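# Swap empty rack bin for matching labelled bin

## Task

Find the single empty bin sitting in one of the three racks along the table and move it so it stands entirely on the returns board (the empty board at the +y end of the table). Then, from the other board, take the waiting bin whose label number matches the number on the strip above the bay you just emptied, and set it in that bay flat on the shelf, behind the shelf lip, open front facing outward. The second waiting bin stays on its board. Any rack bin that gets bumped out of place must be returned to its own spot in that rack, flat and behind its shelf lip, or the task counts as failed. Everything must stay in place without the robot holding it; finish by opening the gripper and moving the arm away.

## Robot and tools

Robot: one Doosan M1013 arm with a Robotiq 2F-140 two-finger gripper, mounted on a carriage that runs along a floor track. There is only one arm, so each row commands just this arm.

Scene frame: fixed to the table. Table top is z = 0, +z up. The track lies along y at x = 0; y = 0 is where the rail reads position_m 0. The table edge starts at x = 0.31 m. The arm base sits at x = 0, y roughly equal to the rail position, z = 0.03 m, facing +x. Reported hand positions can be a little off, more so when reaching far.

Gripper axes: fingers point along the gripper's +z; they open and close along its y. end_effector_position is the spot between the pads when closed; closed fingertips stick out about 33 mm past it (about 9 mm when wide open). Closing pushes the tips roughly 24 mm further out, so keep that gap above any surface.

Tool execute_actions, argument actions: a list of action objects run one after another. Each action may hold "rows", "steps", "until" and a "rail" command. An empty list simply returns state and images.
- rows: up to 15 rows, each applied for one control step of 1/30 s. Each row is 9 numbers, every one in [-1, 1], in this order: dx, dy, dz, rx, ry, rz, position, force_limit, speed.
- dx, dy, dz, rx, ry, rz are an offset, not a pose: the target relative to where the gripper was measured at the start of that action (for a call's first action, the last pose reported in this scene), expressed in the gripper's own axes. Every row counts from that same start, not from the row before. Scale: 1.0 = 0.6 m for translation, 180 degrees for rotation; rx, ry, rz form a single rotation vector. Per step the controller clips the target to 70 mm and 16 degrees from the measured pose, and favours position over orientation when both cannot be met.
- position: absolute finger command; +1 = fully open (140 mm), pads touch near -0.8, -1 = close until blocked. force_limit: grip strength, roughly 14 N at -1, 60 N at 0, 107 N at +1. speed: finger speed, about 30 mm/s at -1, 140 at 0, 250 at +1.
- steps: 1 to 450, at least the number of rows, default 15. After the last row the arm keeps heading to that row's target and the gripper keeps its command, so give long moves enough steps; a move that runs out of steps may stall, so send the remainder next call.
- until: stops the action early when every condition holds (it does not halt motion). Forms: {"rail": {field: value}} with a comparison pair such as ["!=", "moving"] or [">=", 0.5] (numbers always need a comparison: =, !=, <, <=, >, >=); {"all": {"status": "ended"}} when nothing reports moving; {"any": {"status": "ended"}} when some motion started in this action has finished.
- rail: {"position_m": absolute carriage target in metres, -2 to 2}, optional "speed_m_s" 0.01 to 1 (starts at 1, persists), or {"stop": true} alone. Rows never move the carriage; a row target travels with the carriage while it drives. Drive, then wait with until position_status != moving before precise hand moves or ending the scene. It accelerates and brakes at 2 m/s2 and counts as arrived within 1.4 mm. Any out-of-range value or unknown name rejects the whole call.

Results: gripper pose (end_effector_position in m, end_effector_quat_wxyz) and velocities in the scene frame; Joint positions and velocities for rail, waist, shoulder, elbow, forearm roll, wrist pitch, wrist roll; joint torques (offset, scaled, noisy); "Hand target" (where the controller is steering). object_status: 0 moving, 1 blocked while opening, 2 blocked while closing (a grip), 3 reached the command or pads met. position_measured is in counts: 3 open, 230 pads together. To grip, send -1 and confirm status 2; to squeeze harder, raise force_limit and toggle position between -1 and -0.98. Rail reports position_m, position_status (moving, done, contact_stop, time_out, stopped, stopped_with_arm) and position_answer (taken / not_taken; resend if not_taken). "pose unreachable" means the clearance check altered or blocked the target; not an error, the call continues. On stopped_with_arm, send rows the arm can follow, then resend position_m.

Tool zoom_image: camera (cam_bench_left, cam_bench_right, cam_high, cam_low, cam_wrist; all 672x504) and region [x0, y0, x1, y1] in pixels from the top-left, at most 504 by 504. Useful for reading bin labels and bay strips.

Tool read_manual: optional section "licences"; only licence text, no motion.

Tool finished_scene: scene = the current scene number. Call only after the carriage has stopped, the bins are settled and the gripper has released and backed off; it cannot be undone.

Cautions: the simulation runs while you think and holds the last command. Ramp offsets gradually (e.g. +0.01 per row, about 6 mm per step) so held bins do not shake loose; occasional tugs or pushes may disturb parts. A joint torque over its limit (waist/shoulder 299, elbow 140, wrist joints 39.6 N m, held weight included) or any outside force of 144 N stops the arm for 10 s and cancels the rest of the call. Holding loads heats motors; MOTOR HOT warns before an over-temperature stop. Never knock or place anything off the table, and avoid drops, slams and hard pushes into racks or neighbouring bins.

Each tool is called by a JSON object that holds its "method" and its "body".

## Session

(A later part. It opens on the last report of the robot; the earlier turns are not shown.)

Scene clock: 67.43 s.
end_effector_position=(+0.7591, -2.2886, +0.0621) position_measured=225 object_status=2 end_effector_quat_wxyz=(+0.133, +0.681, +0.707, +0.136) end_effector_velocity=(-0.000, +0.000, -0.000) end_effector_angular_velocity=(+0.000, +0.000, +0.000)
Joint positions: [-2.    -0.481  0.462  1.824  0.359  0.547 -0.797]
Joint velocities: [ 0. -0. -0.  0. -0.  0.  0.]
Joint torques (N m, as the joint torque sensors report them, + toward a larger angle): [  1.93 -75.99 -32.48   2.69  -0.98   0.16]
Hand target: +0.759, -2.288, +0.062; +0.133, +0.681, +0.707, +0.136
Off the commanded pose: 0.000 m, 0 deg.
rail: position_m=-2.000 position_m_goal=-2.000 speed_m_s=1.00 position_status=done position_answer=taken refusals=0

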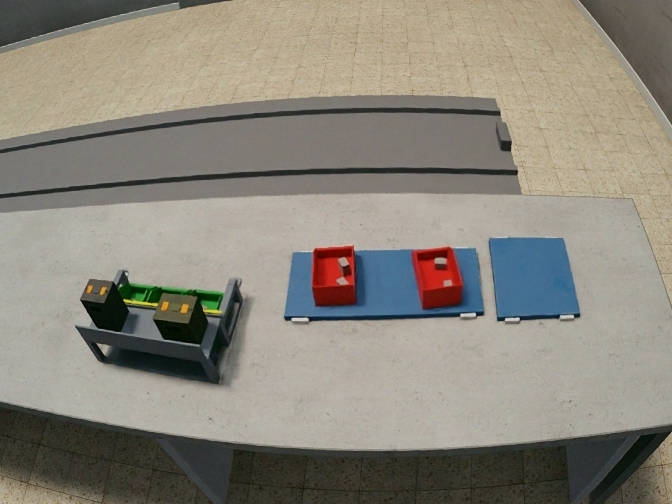

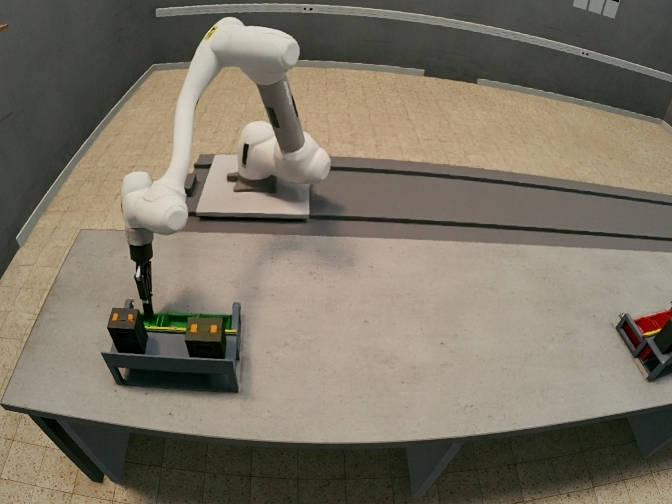

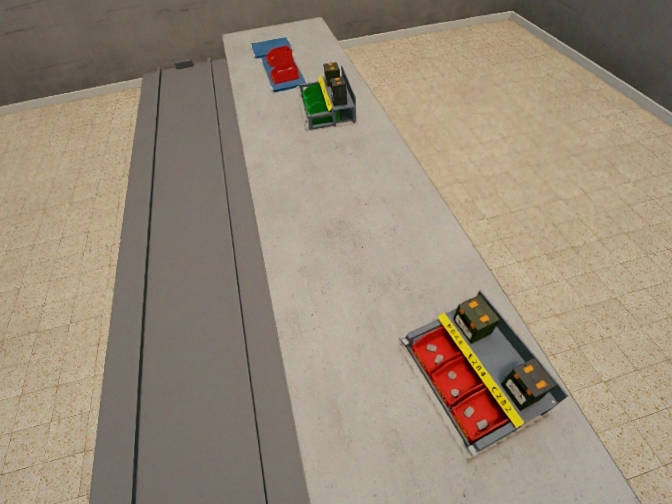

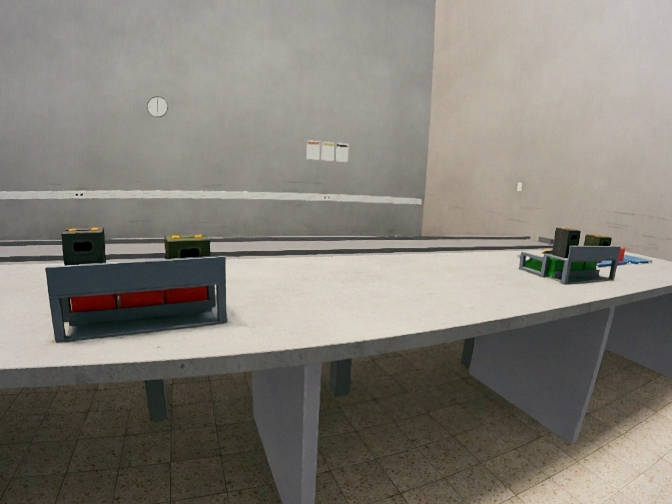

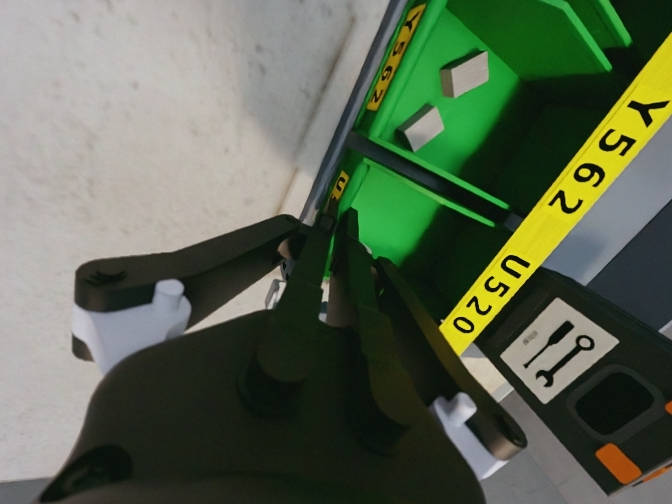

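{"method": "execute_actions", "body": {"actions": [{"rows":[[0,0.0012,-0.003,0.0015,0,0,-1,1,0],[0,0.0025,-0.006,0.003,0,0,-1,1,0],[0,0.0037,-0.009,0.0045,0,0,-1,1,0],[0,0.005,-0.012,0.006,0,0,-1,1,0],[0,0.0062,-0.0155,0.0075,0,0,-1,1,0],[0,0.0075,-0.0185,0.009,0,0,-1,1,0],[0,0.0087,-0.0215,0.0105,0,0,-1,1,0],[0,0.01,-0.025,0.012,0,0,-1,1,0],[0,0.0112,-0.028,0.0135,0,0,-1,1,0],[0,0.0125,-0.0309,0.015,0,0,-1,1,0]],"steps":18}]}}

{"method": "zoom_image", "body": {"camera": "cam_bench_right", "region": [90, 250, 260, 370]}}

Scene clock: 72.70 s.
end_effector_position=(+0.7592, -2.2885, +0.0822) position_measured=225 object_status=2 end_effector_quat_wxyz=(+0.117, +0.684, +0.710, +0.119) end_effector_velocity=(+0.000, +0.000, +0.000) end_effector_angular_velocity=(-0.000, +0.001, -0.000)
Joint positions: [-2.    -0.47   0.452  1.782  0.272  0.629 -0.706]
Joint velocities: [ 0.     0.     0.    -0.001 -0.001  0.001  0.002]
Joint torques (N m, as the joint torque sensors report them, + toward a larger angle): [  3.16 -82.   -35.89   2.86  -1.44  -0.11]
Hand target: +0.759, -2.288, +0.082; +0.117, +0.684, +0.710, +0.119
Off the commanded pose: 0.000 m, 0 deg.
rail: position_m=-2.000 position_m_goal=-2.000 speed_m_s=1.00 position_status=done position_answer=taken refusals=0

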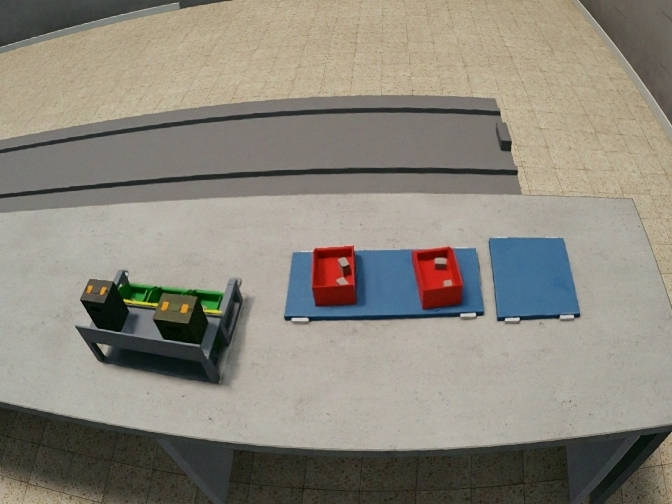

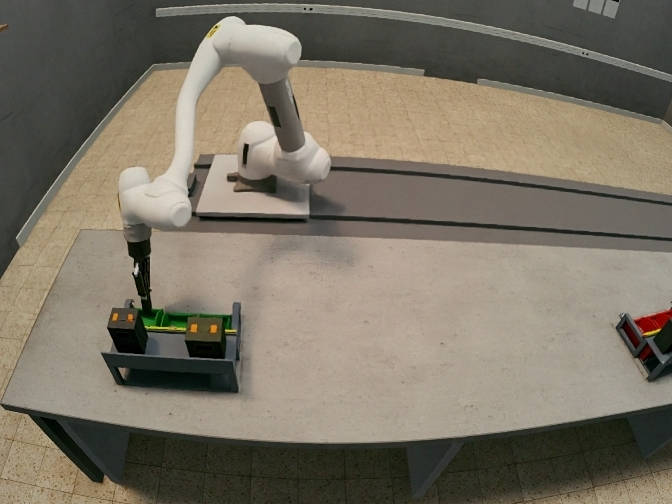

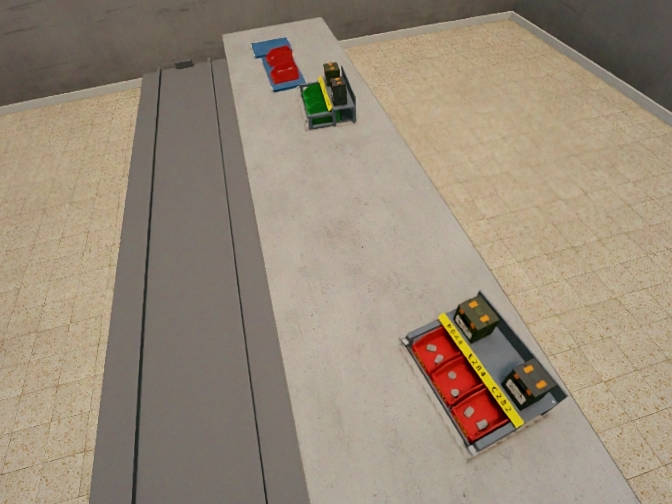

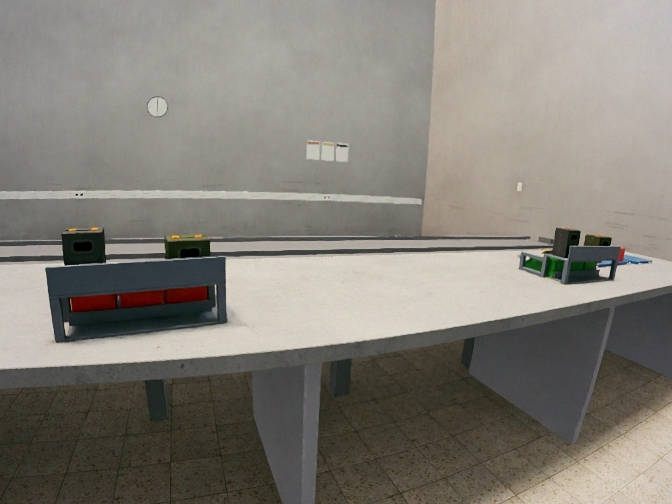

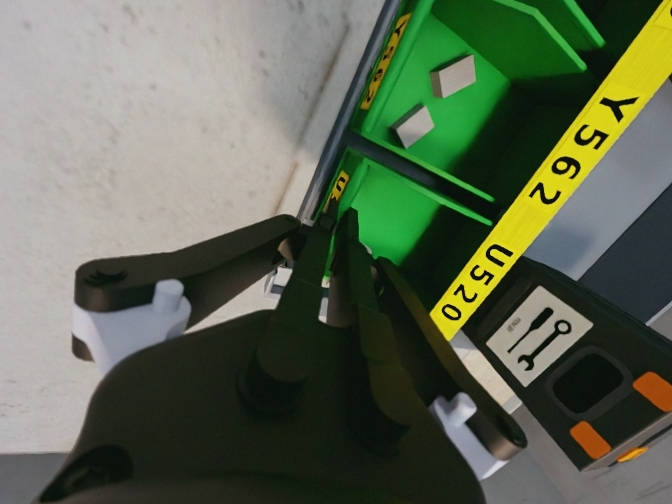

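Region (90, 250, 260, 370) of cam_bench_right's 672x504 image, scaled by 2.965, with more detail than that image has; it fills the top 356 rows of this view, and the rest is white.

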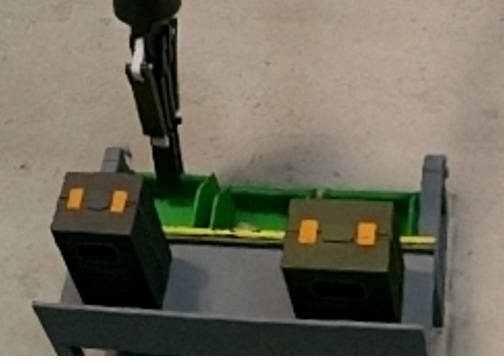

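Pull out horizontally.

{"method": "execute_actions", "body": {"actions": [{"rows":[[0,-0.004,-0.0014,0,0,0,-1,1,0],[0,-0.01,-0.0035,0,0,0,-1,1,0],[0,-0.018,-0.0063,0,0,0,-1,1,0],[0,-0.027,-0.0094,0,0,0,-1,1,0],[0,-0.036,-0.0126,0,0,0,-1,1,0],[0,-0.045,-0.0157,0,0,0,-1,1,0],[0,-0.054,-0.019,0,0,0,-1,1,0],[0,-0.063,-0.022,0,0,0,-1,1,0],[0,-0.072,-0.025,0,0,0,-1,1,0],[0,-0.081,-0.0283,0,0,0,-1,1,0],[0,-0.09,-0.0315,0,0,0,-1,1,0],[0,-0.099,-0.0346,0,0,0,-1,1,0],[0,-0.108,-0.0378,0,0,0,-1,1,0],[0,-0.117,-0.041,0,0,0,-1,1,0],[0,-0.126,-0.044,0,0,0,-1,1,0]],"steps":22}]}}

{"method": "zoom_image", "body": {"camera": "cam_bench_right", "region": [90, 250, 260, 370]}}

Scene clock: 77.47 s.
end_effector_position=(+0.6792, -2.2915, +0.0823) position_measured=225 object_status=2 end_effector_quat_wxyz=(+0.117, +0.684, +0.710, +0.119) end_effector_velocity=(-0.002, +0.000, +0.000) end_effector_angular_velocity=(+0.000, -0.001, +0.001)
Joint positions: [-2.    -0.531  0.36   1.926  0.318  0.593 -0.809]
Joint velocities: [ 0.    -0.002 -0.002  0.003  0.003 -0.001 -0.006]
Joint torques (N m, as the joint torque sensors report them, + toward a larger angle): [  2.38 -69.09 -34.87   2.98  -0.98  -0.11]
Hand target: +0.679, -2.291, +0.082; +0.117, +0.684, +0.710, +0.119
Off the commanded pose: 0.000 m, 0 deg.
rail: position_m=-2.000 position_m_goal=-2.000 speed_m_s=1.00 position_status=done position_answer=taken refusals=0

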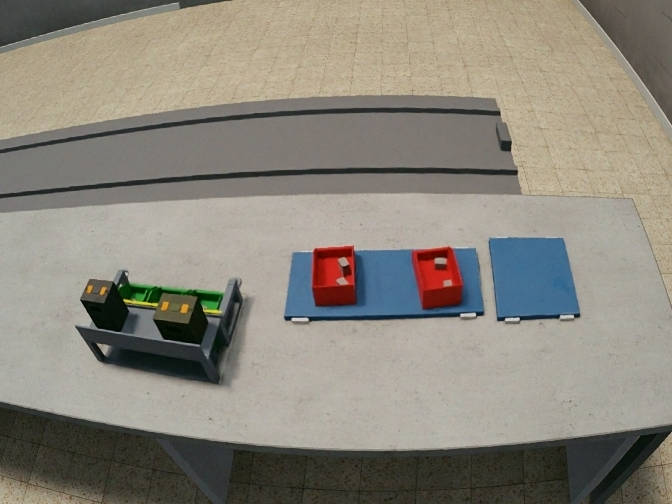

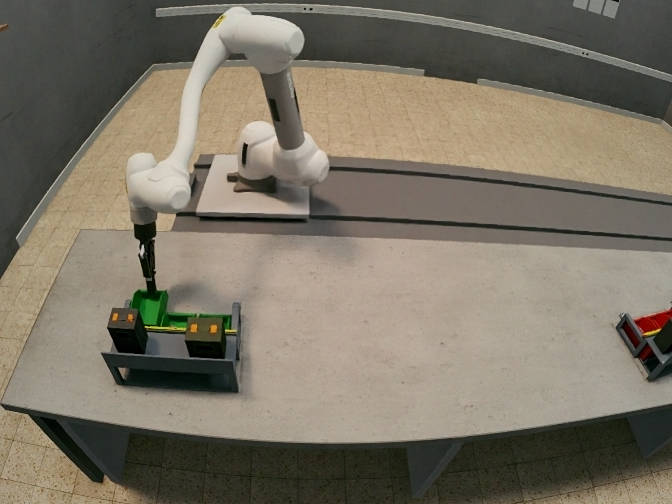

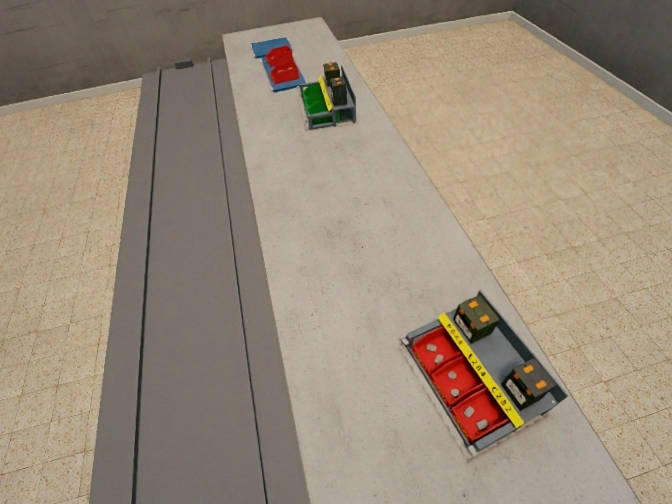

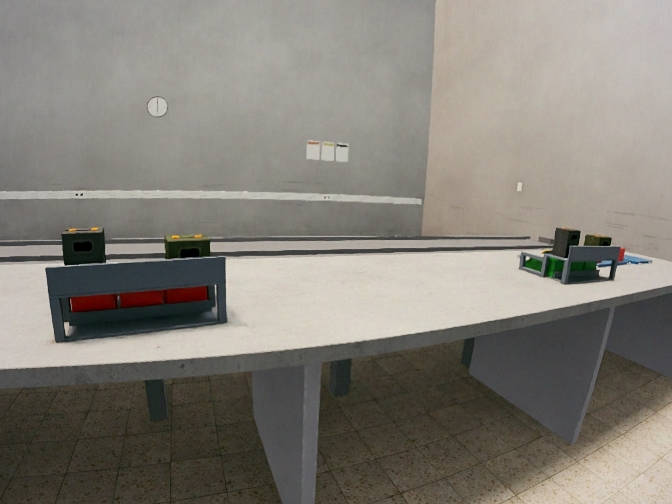

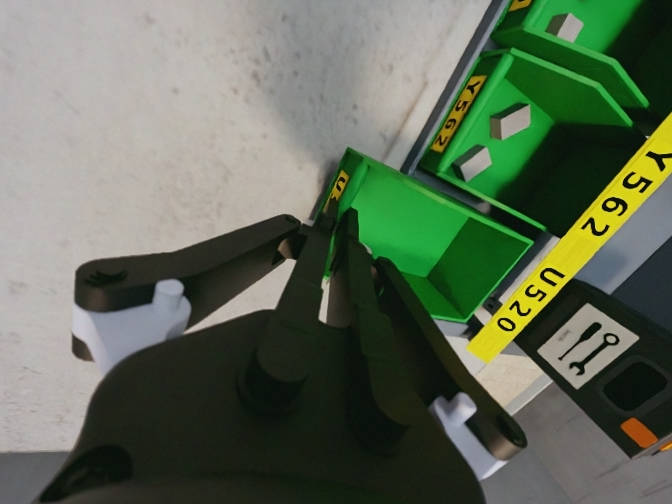

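Region (90, 250, 260, 370) of cam_bench_right's 672x504 image, scaled by 2.965, with more detail than that image has; it fills the top 356 rows of this view, and the rest is white.

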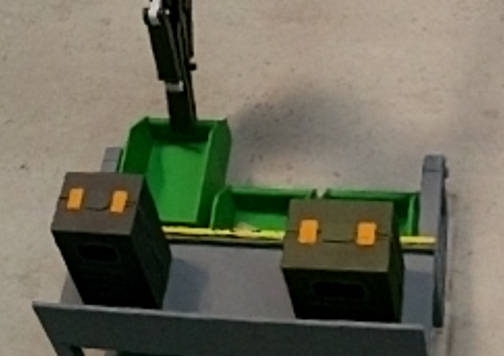

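{"method": "execute_actions", "body": {"actions": [{"rows":[[0,0.002,-0.01,-0.001,0,0,-1,1,0],[0,0.005,-0.025,-0.002,0,0,-1,1,0],[0,0.01,-0.045,-0.003,0,0,-1,1,0],[0,0.016,-0.07,-0.004,0,0,-1,1,0],[0,0.022,-0.1,-0.005,0,0,-1,1,0],[0,0.029,-0.13,-0.006,0,0,-1,1,0],[0,0.036,-0.16,-0.007,0,0,-1,1,0],[0,0.043,-0.19,-0.008,0,0,-1,1,0],[0,0.05,-0.22,-0.009,0,0,-1,1,0],[0,0.057,-0.25,-0.01,0,0,-1,1,0],[0,0.064,-0.28,-0.011,0,0,-1,1,0],[0,0.07,-0.31,-0.012,0,0,-1,1,0],[0,0.077,-0.34,-0.013,0,0,-1,1,0],[0,0.084,-0.37,-0.014,0,0,-1,1,0],[0,0.096,-0.4256,-0.015,0,0,-1,1,0]],"steps":15},{"rail":{"position_m":2.0},"steps":12},{"rows":[[0.02,0,0,0,0,0,-1,1,0],[0.05,0,0,0,0,0,-1,1,0],[0.08,0,0,0,0,0,-1,1,0],[0.11,0,0,0,0,0,-1,1,0],[0.14,0,0,0,0,0,-1,1,0],[0.17,0,0,0,0,0,-1,1,0],[0.2,0,0,0,0,0,-1,1,0],[0.23,0,0,0,0,0,-1,1,0],[0.26,0,0,0,0,0,-1,1,0],[0.29,0,0,0,0,0,-1,1,0],[0.32,0,0,0,0,0,-1,1,0],[0.35,0,0,0,0,0,-1,1,0],[0.38,0,0,0,0,0,-1,1,0],[0.41,0,0,0,0,0,-1,1,0],[0.44,0,0,0,0,0,-1,1,0]],"steps":25},{"rows":[[0.03,0,0,0,0,0,-1,1,0],[0.06,0,0,0,0,0,-1,1,0],[0.09,0,0,0,0,0,-1,1,0],[0.12,0,0,0,0,0,-1,1,0],[0.15,0,0,0,0,0,-1,1,0],[0.18,0,0,0,0,0,-1,1,0],[0.21,0,0,0,0,0,-1,1,0],[0.25,0,0,0,0,0,-1,1,0],[0.29,0,0,0,0,0,-1,1,0],[0.33,0,0,0,0,0,-1,1,0],[0.37,0,0,0,0,0,-1,1,0],[0.41,0,0,0,0,0,-1,1,0],[0.45,0,0,0,0,0,-1,1,0],[0.49,0,0,0,0,0,-1,1,0],[0.53,0,0,0,0,0,-1,1,0]],"steps":200,"until":{"rail":{"position_status":["!=","moving"]}}},{"steps":5}]}}

Scene clock: 97.20 s.
end_effector_position=(+0.6289, +2.2901, +0.3426) position_measured=225 object_status=2 end_effector_quat_wxyz=(+0.133, +0.680, +0.707, +0.137) end_effector_velocity=(+0.000, +0.000, +0.000) end_effector_angular_velocity=(+0.000, -0.000, +0.000)
Joint positions: [ 2.     0.456  0.065  1.778 -0.188  0.953  0.5  ]
Joint velocities: [ 0.  0. -0. -0.  0. -0. -0.]
Joint torques (N m, as the joint torque sensors report them, + toward a larger angle): [  2.4  -51.41 -43.67   2.91  -1.77   0.  ]
Hand target: +0.629, +2.290, +0.343; +0.133, +0.681, +0.707, +0.137
Off the commanded pose: 0.001 m, 0 deg.
rail: position_m=2.000 position_m_goal=2.000 speed_m_s=1.00 position_status=done position_answer=taken refusals=0

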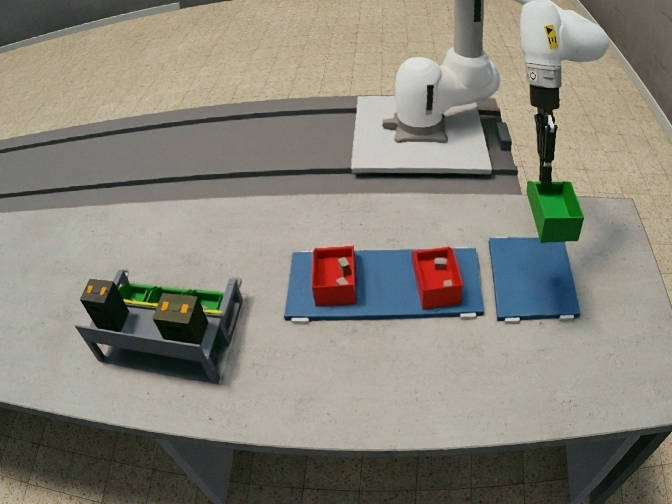

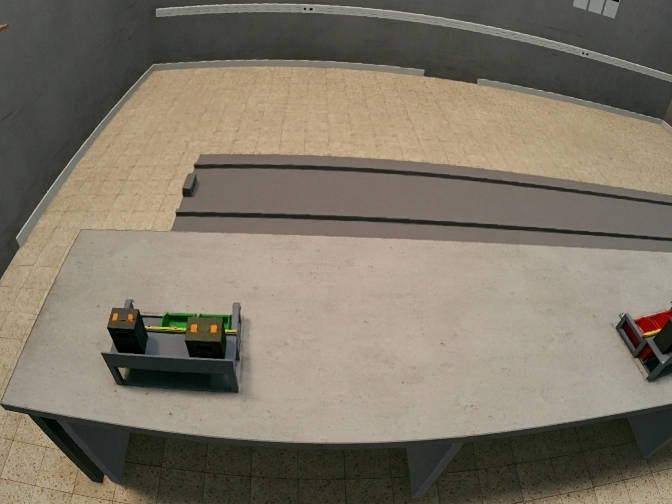

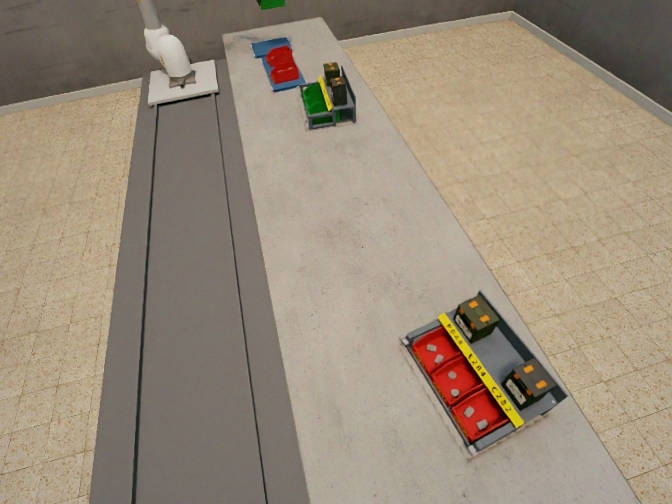

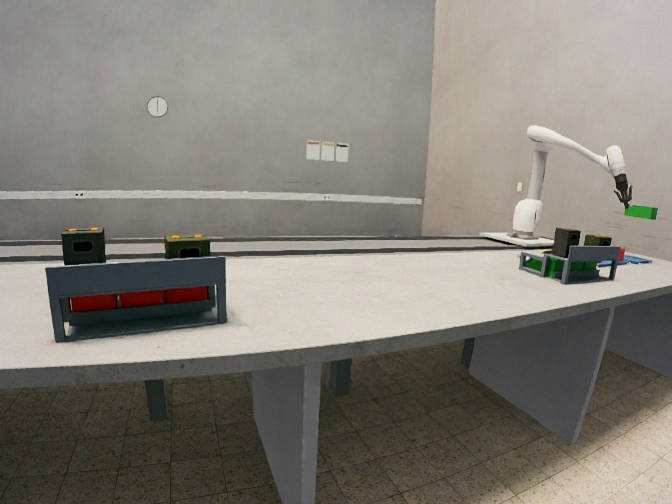

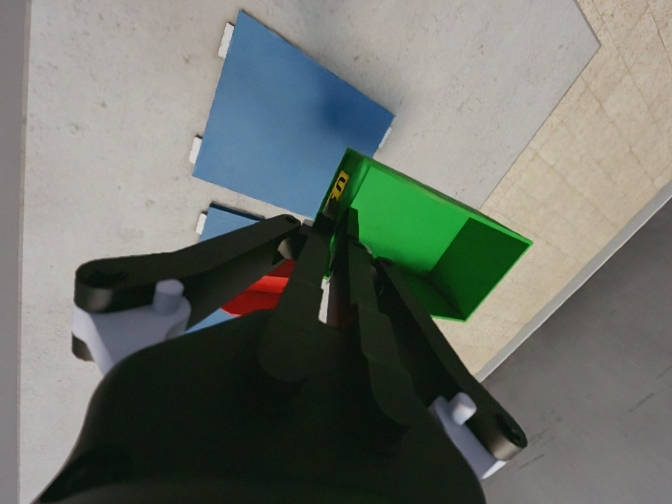

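{"method": "execute_actions", "body": {"actions": [{"rows":[[0.001,-0.01,0.013,0,0,0,-1,1,0],[0.001,-0.025,0.033,0,0,0,-1,1,0],[0.002,-0.045,0.06,0,0,0,-1,1,0],[0.003,-0.067,0.089,0,0,0,-1,1,0],[0.004,-0.09,0.119,0,0,0,-1,1,0],[0.005,-0.113,0.15,0,0,0,-1,1,0],[0.006,-0.136,0.18,0,0,0,-1,1,0],[0.007,-0.159,0.211,0,0,0,-1,1,0],[0.008,-0.182,0.241,0,0,0,-1,1,0],[0.009,-0.205,0.272,0,0,0,-1,1,0],[0.01,-0.225,0.298,0,0,0,-1,1,0],[0.011,-0.242,0.321,0,0,0,-1,1,0],[0.011,-0.255,0.338,0,0,0,-1,1,0],[0.011,-0.263,0.349,0,0,0,-1,1,0],[0.011,-0.2677,0.3548,0,0,0,-1,1,0]],"steps":28}]}}

{"method": "zoom_image", "body": {"camera": "cam_bench_left", "region": [440, 180, 620, 330]}}

{"method": "zoom_image", "body": {"camera": "cam_low", "region": [560, 200, 672, 280]}}

Scene clock: 106.10 s.
end_effector_position=(+0.5592, +2.2943, +0.0851) position_measured=225 object_status=2 end_effector_quat_wxyz=(+0.132, +0.680, +0.708, +0.138) end_effector_velocity=(-0.000, -0.000, -0.001) end_effector_angular_velocity=(-0.002, -0.002, -0.002)
Joint positions: [ 2.     0.522  0.206  2.152 -0.393  0.471  0.806]
Joint velocities: [ 0.     0.002  0.002  0.001 -0.011 -0.001  0.013]
Joint torques (N m, as the joint torque sensors report them, + toward a larger angle): [  6.02 -53.33 -30.89   2.03  -1.11   0.15]
Hand target: +0.559, +2.294, +0.085; +0.132, +0.680, +0.708, +0.138
Off the commanded pose: 0.001 m, 0 deg.
rail: position_m=2.000 position_m_goal=2.000 speed_m_s=1.00 position_status=done position_answer=taken refusals=0

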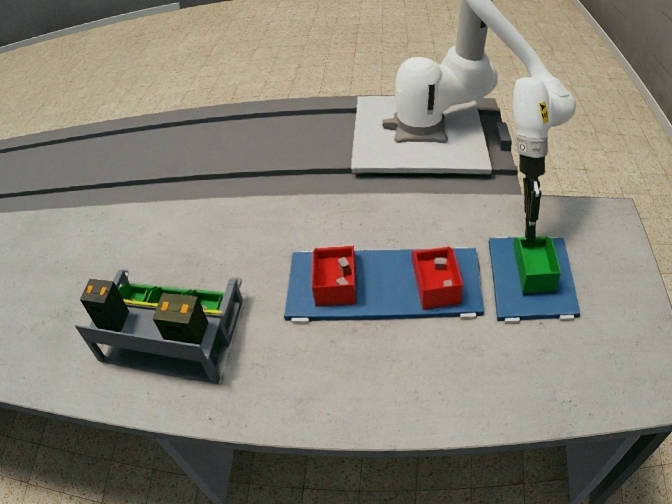

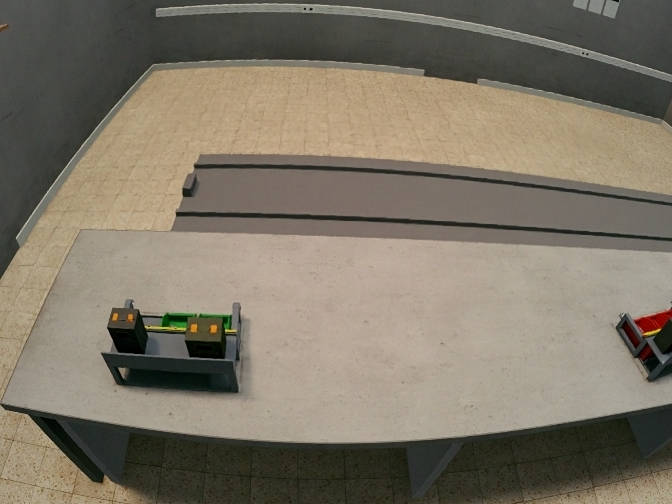

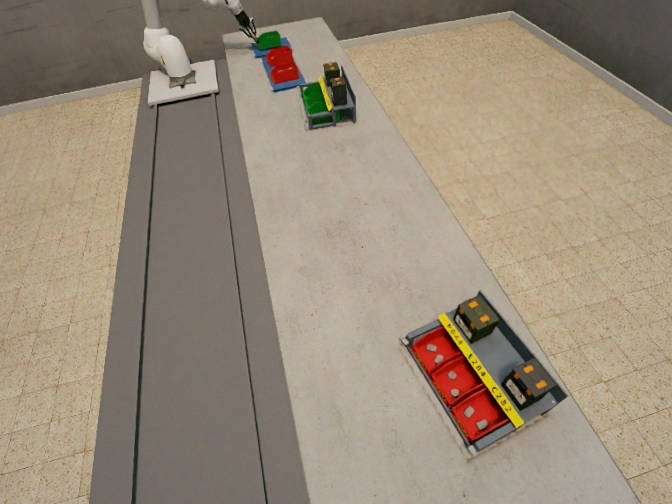

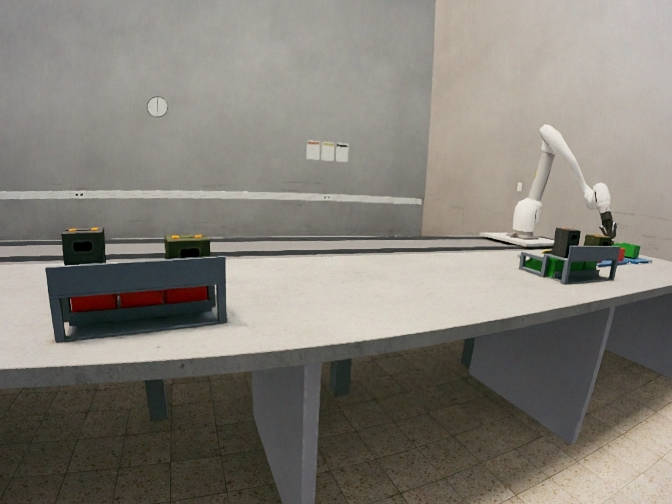

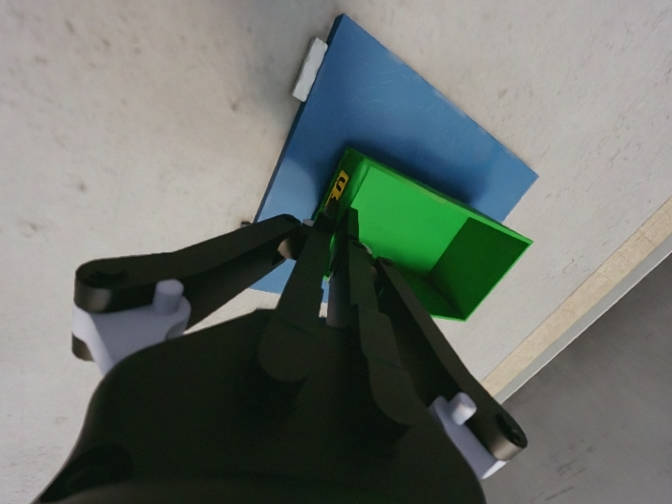

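Region (440, 180, 620, 330) of cam_bench_left's 672x504 image, scaled by 2.800, with more detail than that image has.

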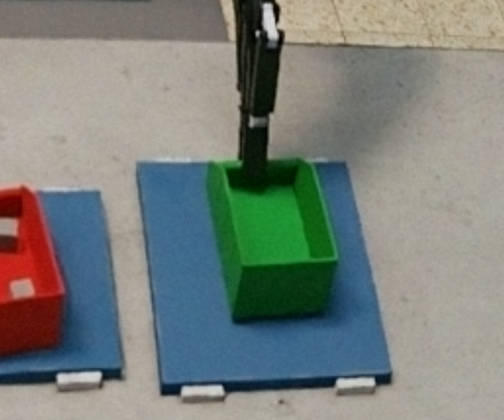

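Region (560, 200, 672, 280) of cam_low's 672x504 image, scaled by 4.500, with more detail than that image has; it fills the top 360 rows of this view, and the rest is white.

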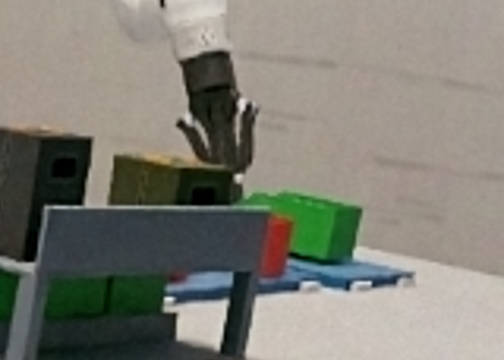

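{"method": "execute_actions", "body": {"actions": [{"rows":[[0,-0.0006,0.0015,0.002,0,0,-1,1,0],[0,-0.0012,0.003,0.004,0,0,-1,1,0],[0,-0.0019,0.0046,0.006,0,0,-1,1,0],[0,-0.0025,0.0062,0.008,0,0,-1,1,0],[0,-0.0031,0.0077,0.01,0,0,-1,1,0],[0,-0.0038,0.0093,0.01,0,0,-1,1,0]],"steps":15}]}}

{"method": "zoom_image", "body": {"camera": "cam_low", "region": [590, 220, 672, 280]}}

Scene clock: 111.43 s.
end_effector_position=(+0.5592, +2.2944, +0.0790) position_measured=225 object_status=2 end_effector_quat_wxyz=(+0.122, +0.682, +0.710, +0.126) end_effector_velocity=(+0.000, -0.000, -0.000) end_effector_angular_velocity=(-0.000, +0.001, -0.000)
Joint positions: [ 2.     0.513  0.22   2.139 -0.342  0.49   0.753]
Joint velocities: [ 0.    -0.001  0.    -0.     0.001  0.    -0.001]
Joint torques (N m, as the joint torque sensors report them, + toward a larger angle): [  3.16 -52.95 -30.83   1.87  -1.31  -0.22]
Hand target: +0.559, +2.294, +0.079; +0.122, +0.682, +0.710, +0.126
Off the commanded pose: 0.000 m, 0 deg.
rail: position_m=2.000 position_m_goal=2.000 speed_m_s=1.00 position_status=done position_answer=taken refusals=0

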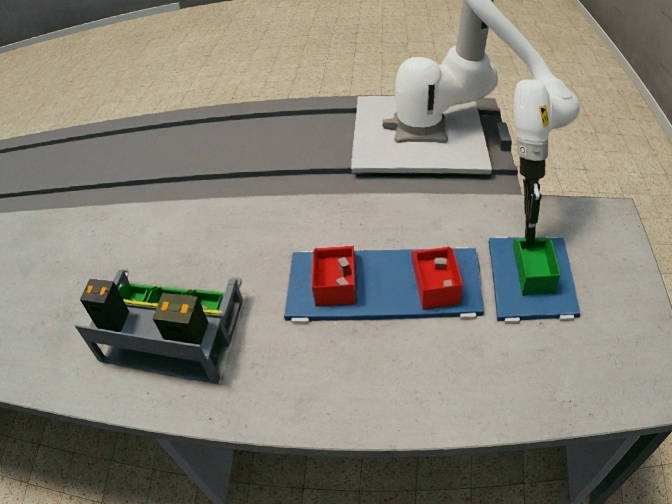

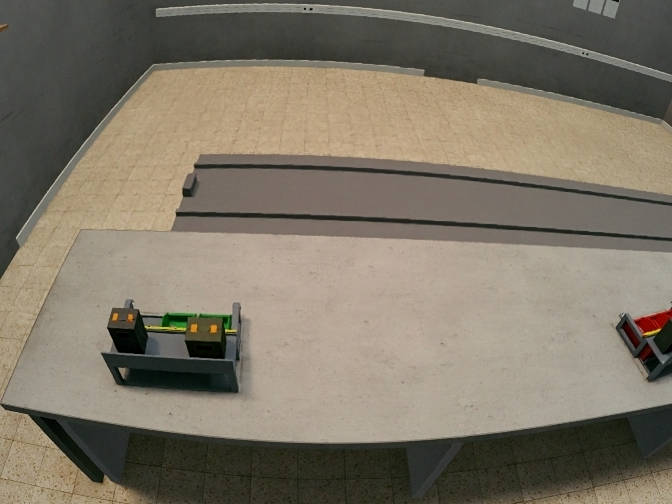

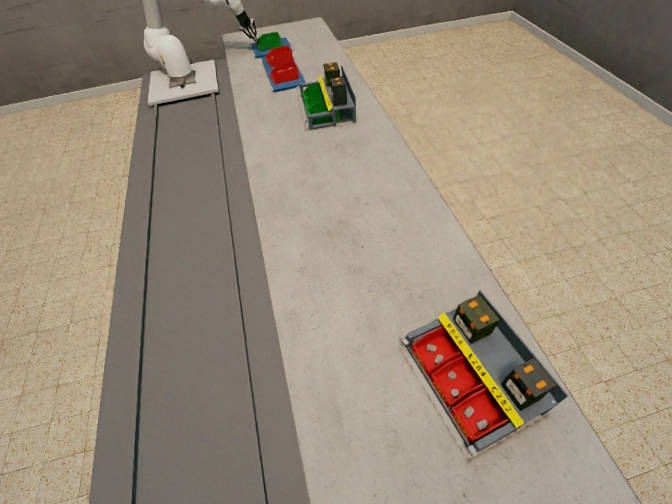

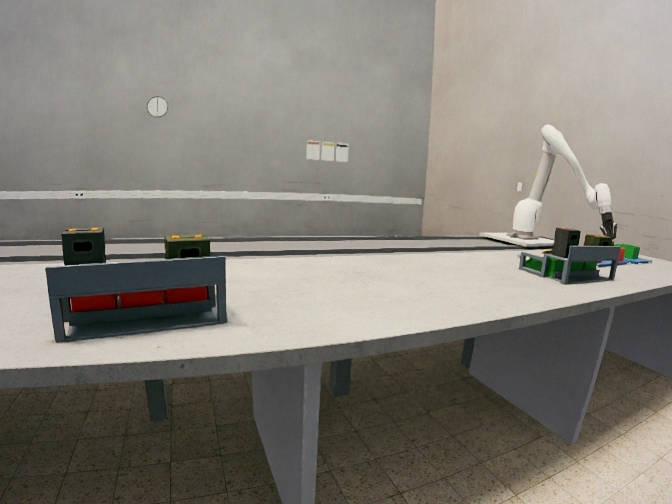

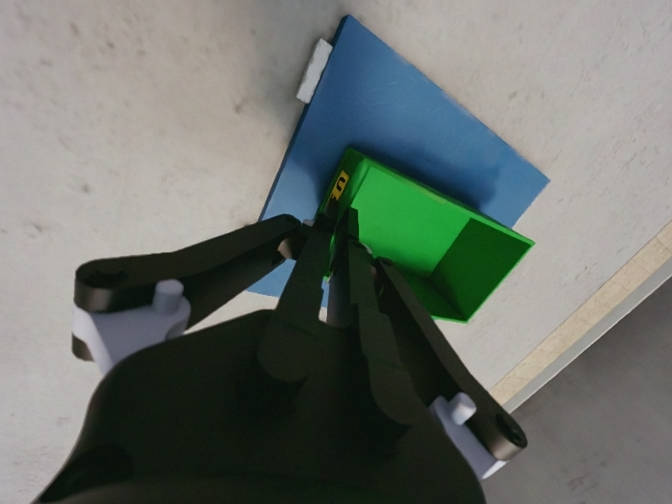

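Region (590, 220, 672, 280) of cam_low's 672x504 image, scaled by 6.146, with more detail than that image has; it fills the top 369 rows of this view, and the rest is white.

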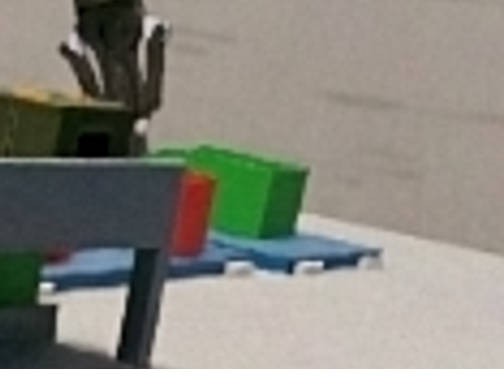

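{"method": "execute_actions", "body": {"actions": [{"rows":[[0,-0.0004,0.0012,0,0,0,-1,1,0],[0,-0.0009,0.0024,0,0,0,-1,1,0],[0,-0.0009,0.0024,0,0,0,-1,1,0],[0,-0.0009,0.0024,0,0,0,-1,1,0],[0,-0.0009,0.0024,0,0,0,-1,1,0],[0,-0.0009,0.0024,0,0,0,-0.3,0,-0.2]],"steps":20},{"rows":[[0,0,-0.01,-0.001,0,0,-0.3,0,0],[0,0,-0.025,-0.002,0,0,-0.3,0,0],[0,0,-0.045,-0.003,0,0,-0.3,0,0],[0,0,-0.07,-0.004,0,0,-0.3,0,0],[0,0,-0.095,-0.005,0,0,-0.3,0,0],[0,0,-0.12,-0.006,0,0,-0.3,0,0],[0,0,-0.145,-0.007,0,0,-0.3,0,0],[0,0,-0.17,-0.008,0,0,-0.3,0,0],[0,0,-0.195,-0.009,0,0,-0.3,0,0],[0,0,-0.22,-0.01,0,0,-0.3,0,0],[0,0,-0.245,-0.01,0,0,-0.3,0,0],[0,0,-0.27,-0.01,0,0,-0.3,0,0]],"steps":12},{"rail":{"position_m":1.43},"steps":100,"until":{"rail":{"position_status":["!=","moving"]}}},{"steps":4}]}}

Scene clock: 121.23 s.
end_effector_position=(+0.5035, +1.7222, +0.2297) position_measured=167 object_status=3 end_effector_quat_wxyz=(+0.132, +0.680, +0.708, +0.137) end_effector_velocity=(-0.000, +0.000, -0.000) end_effector_angular_velocity=(-0.000, +0.000, +0.000)
Joint positions: [ 1.43   0.577 -0.029  2.092 -0.282  0.764  0.711]
Joint velocities: [ 0. -0.  0.  0. -0.  0.  0.]
Joint torques (N m, as the joint torque sensors report them, + toward a larger angle): [  2.5  -36.21 -38.67   2.59  -1.25  -0.01]
Hand target: +0.503, +1.723, +0.230; +0.132, +0.680, +0.708, +0.138
Off the commanded pose: 0.000 m, 0 deg.
rail: position_m=1.430 position_m_goal=1.430 speed_m_s=1.00 position_status=done position_answer=taken refusals=0

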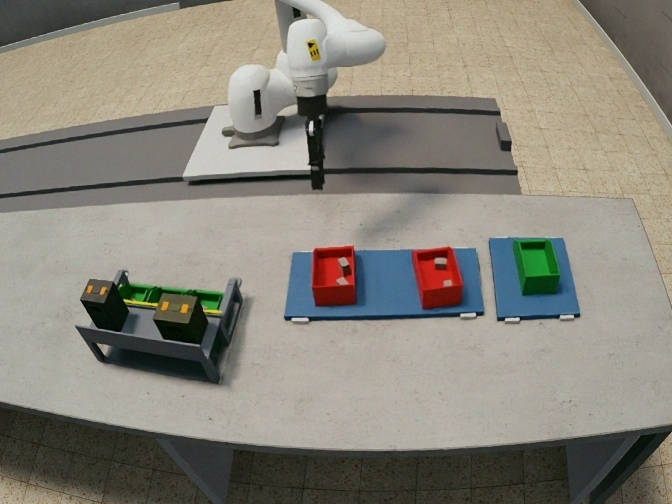

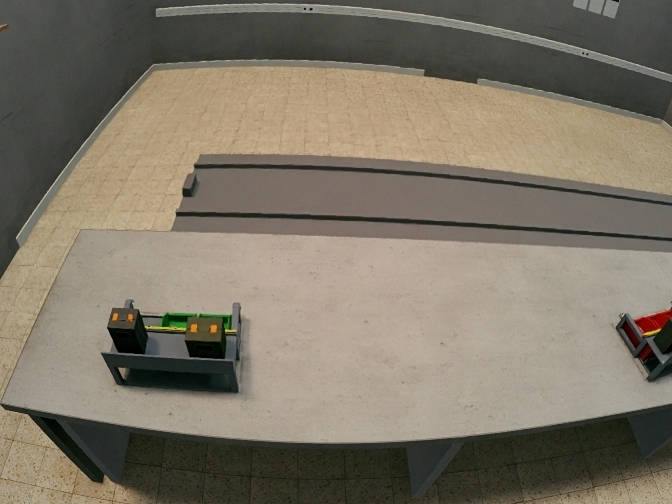

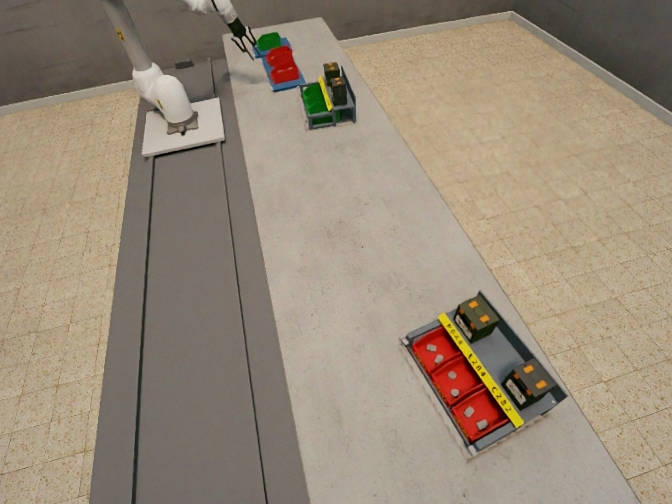

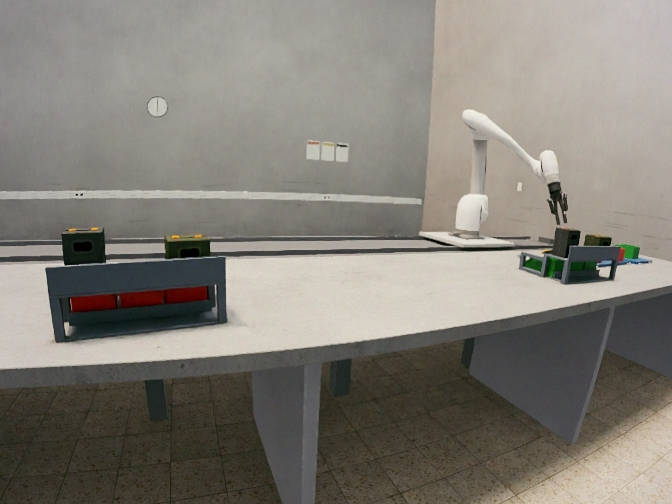

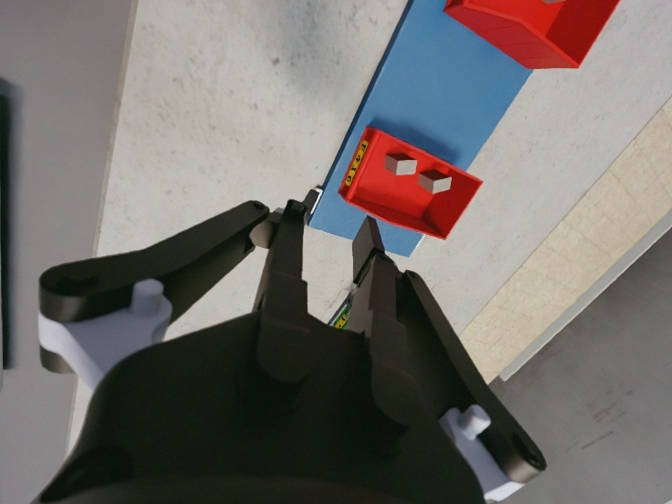

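{"method": "zoom_image", "body": {"camera": "cam_wrist", "region": [300, 100, 460, 240]}}

Region (300, 100, 460, 240) of cam_wrist's 672x504 image, scaled by 3.150, with more detail than that image has; it fills the top 441 rows of this view, and the rest is white.

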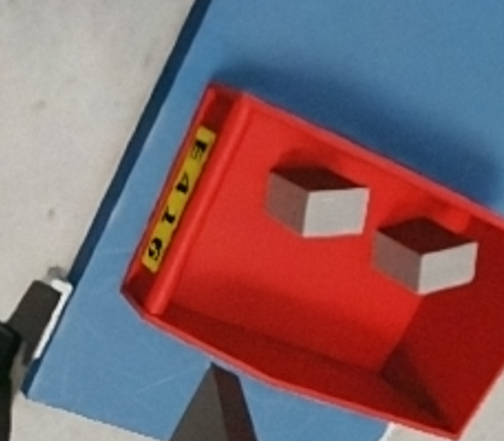

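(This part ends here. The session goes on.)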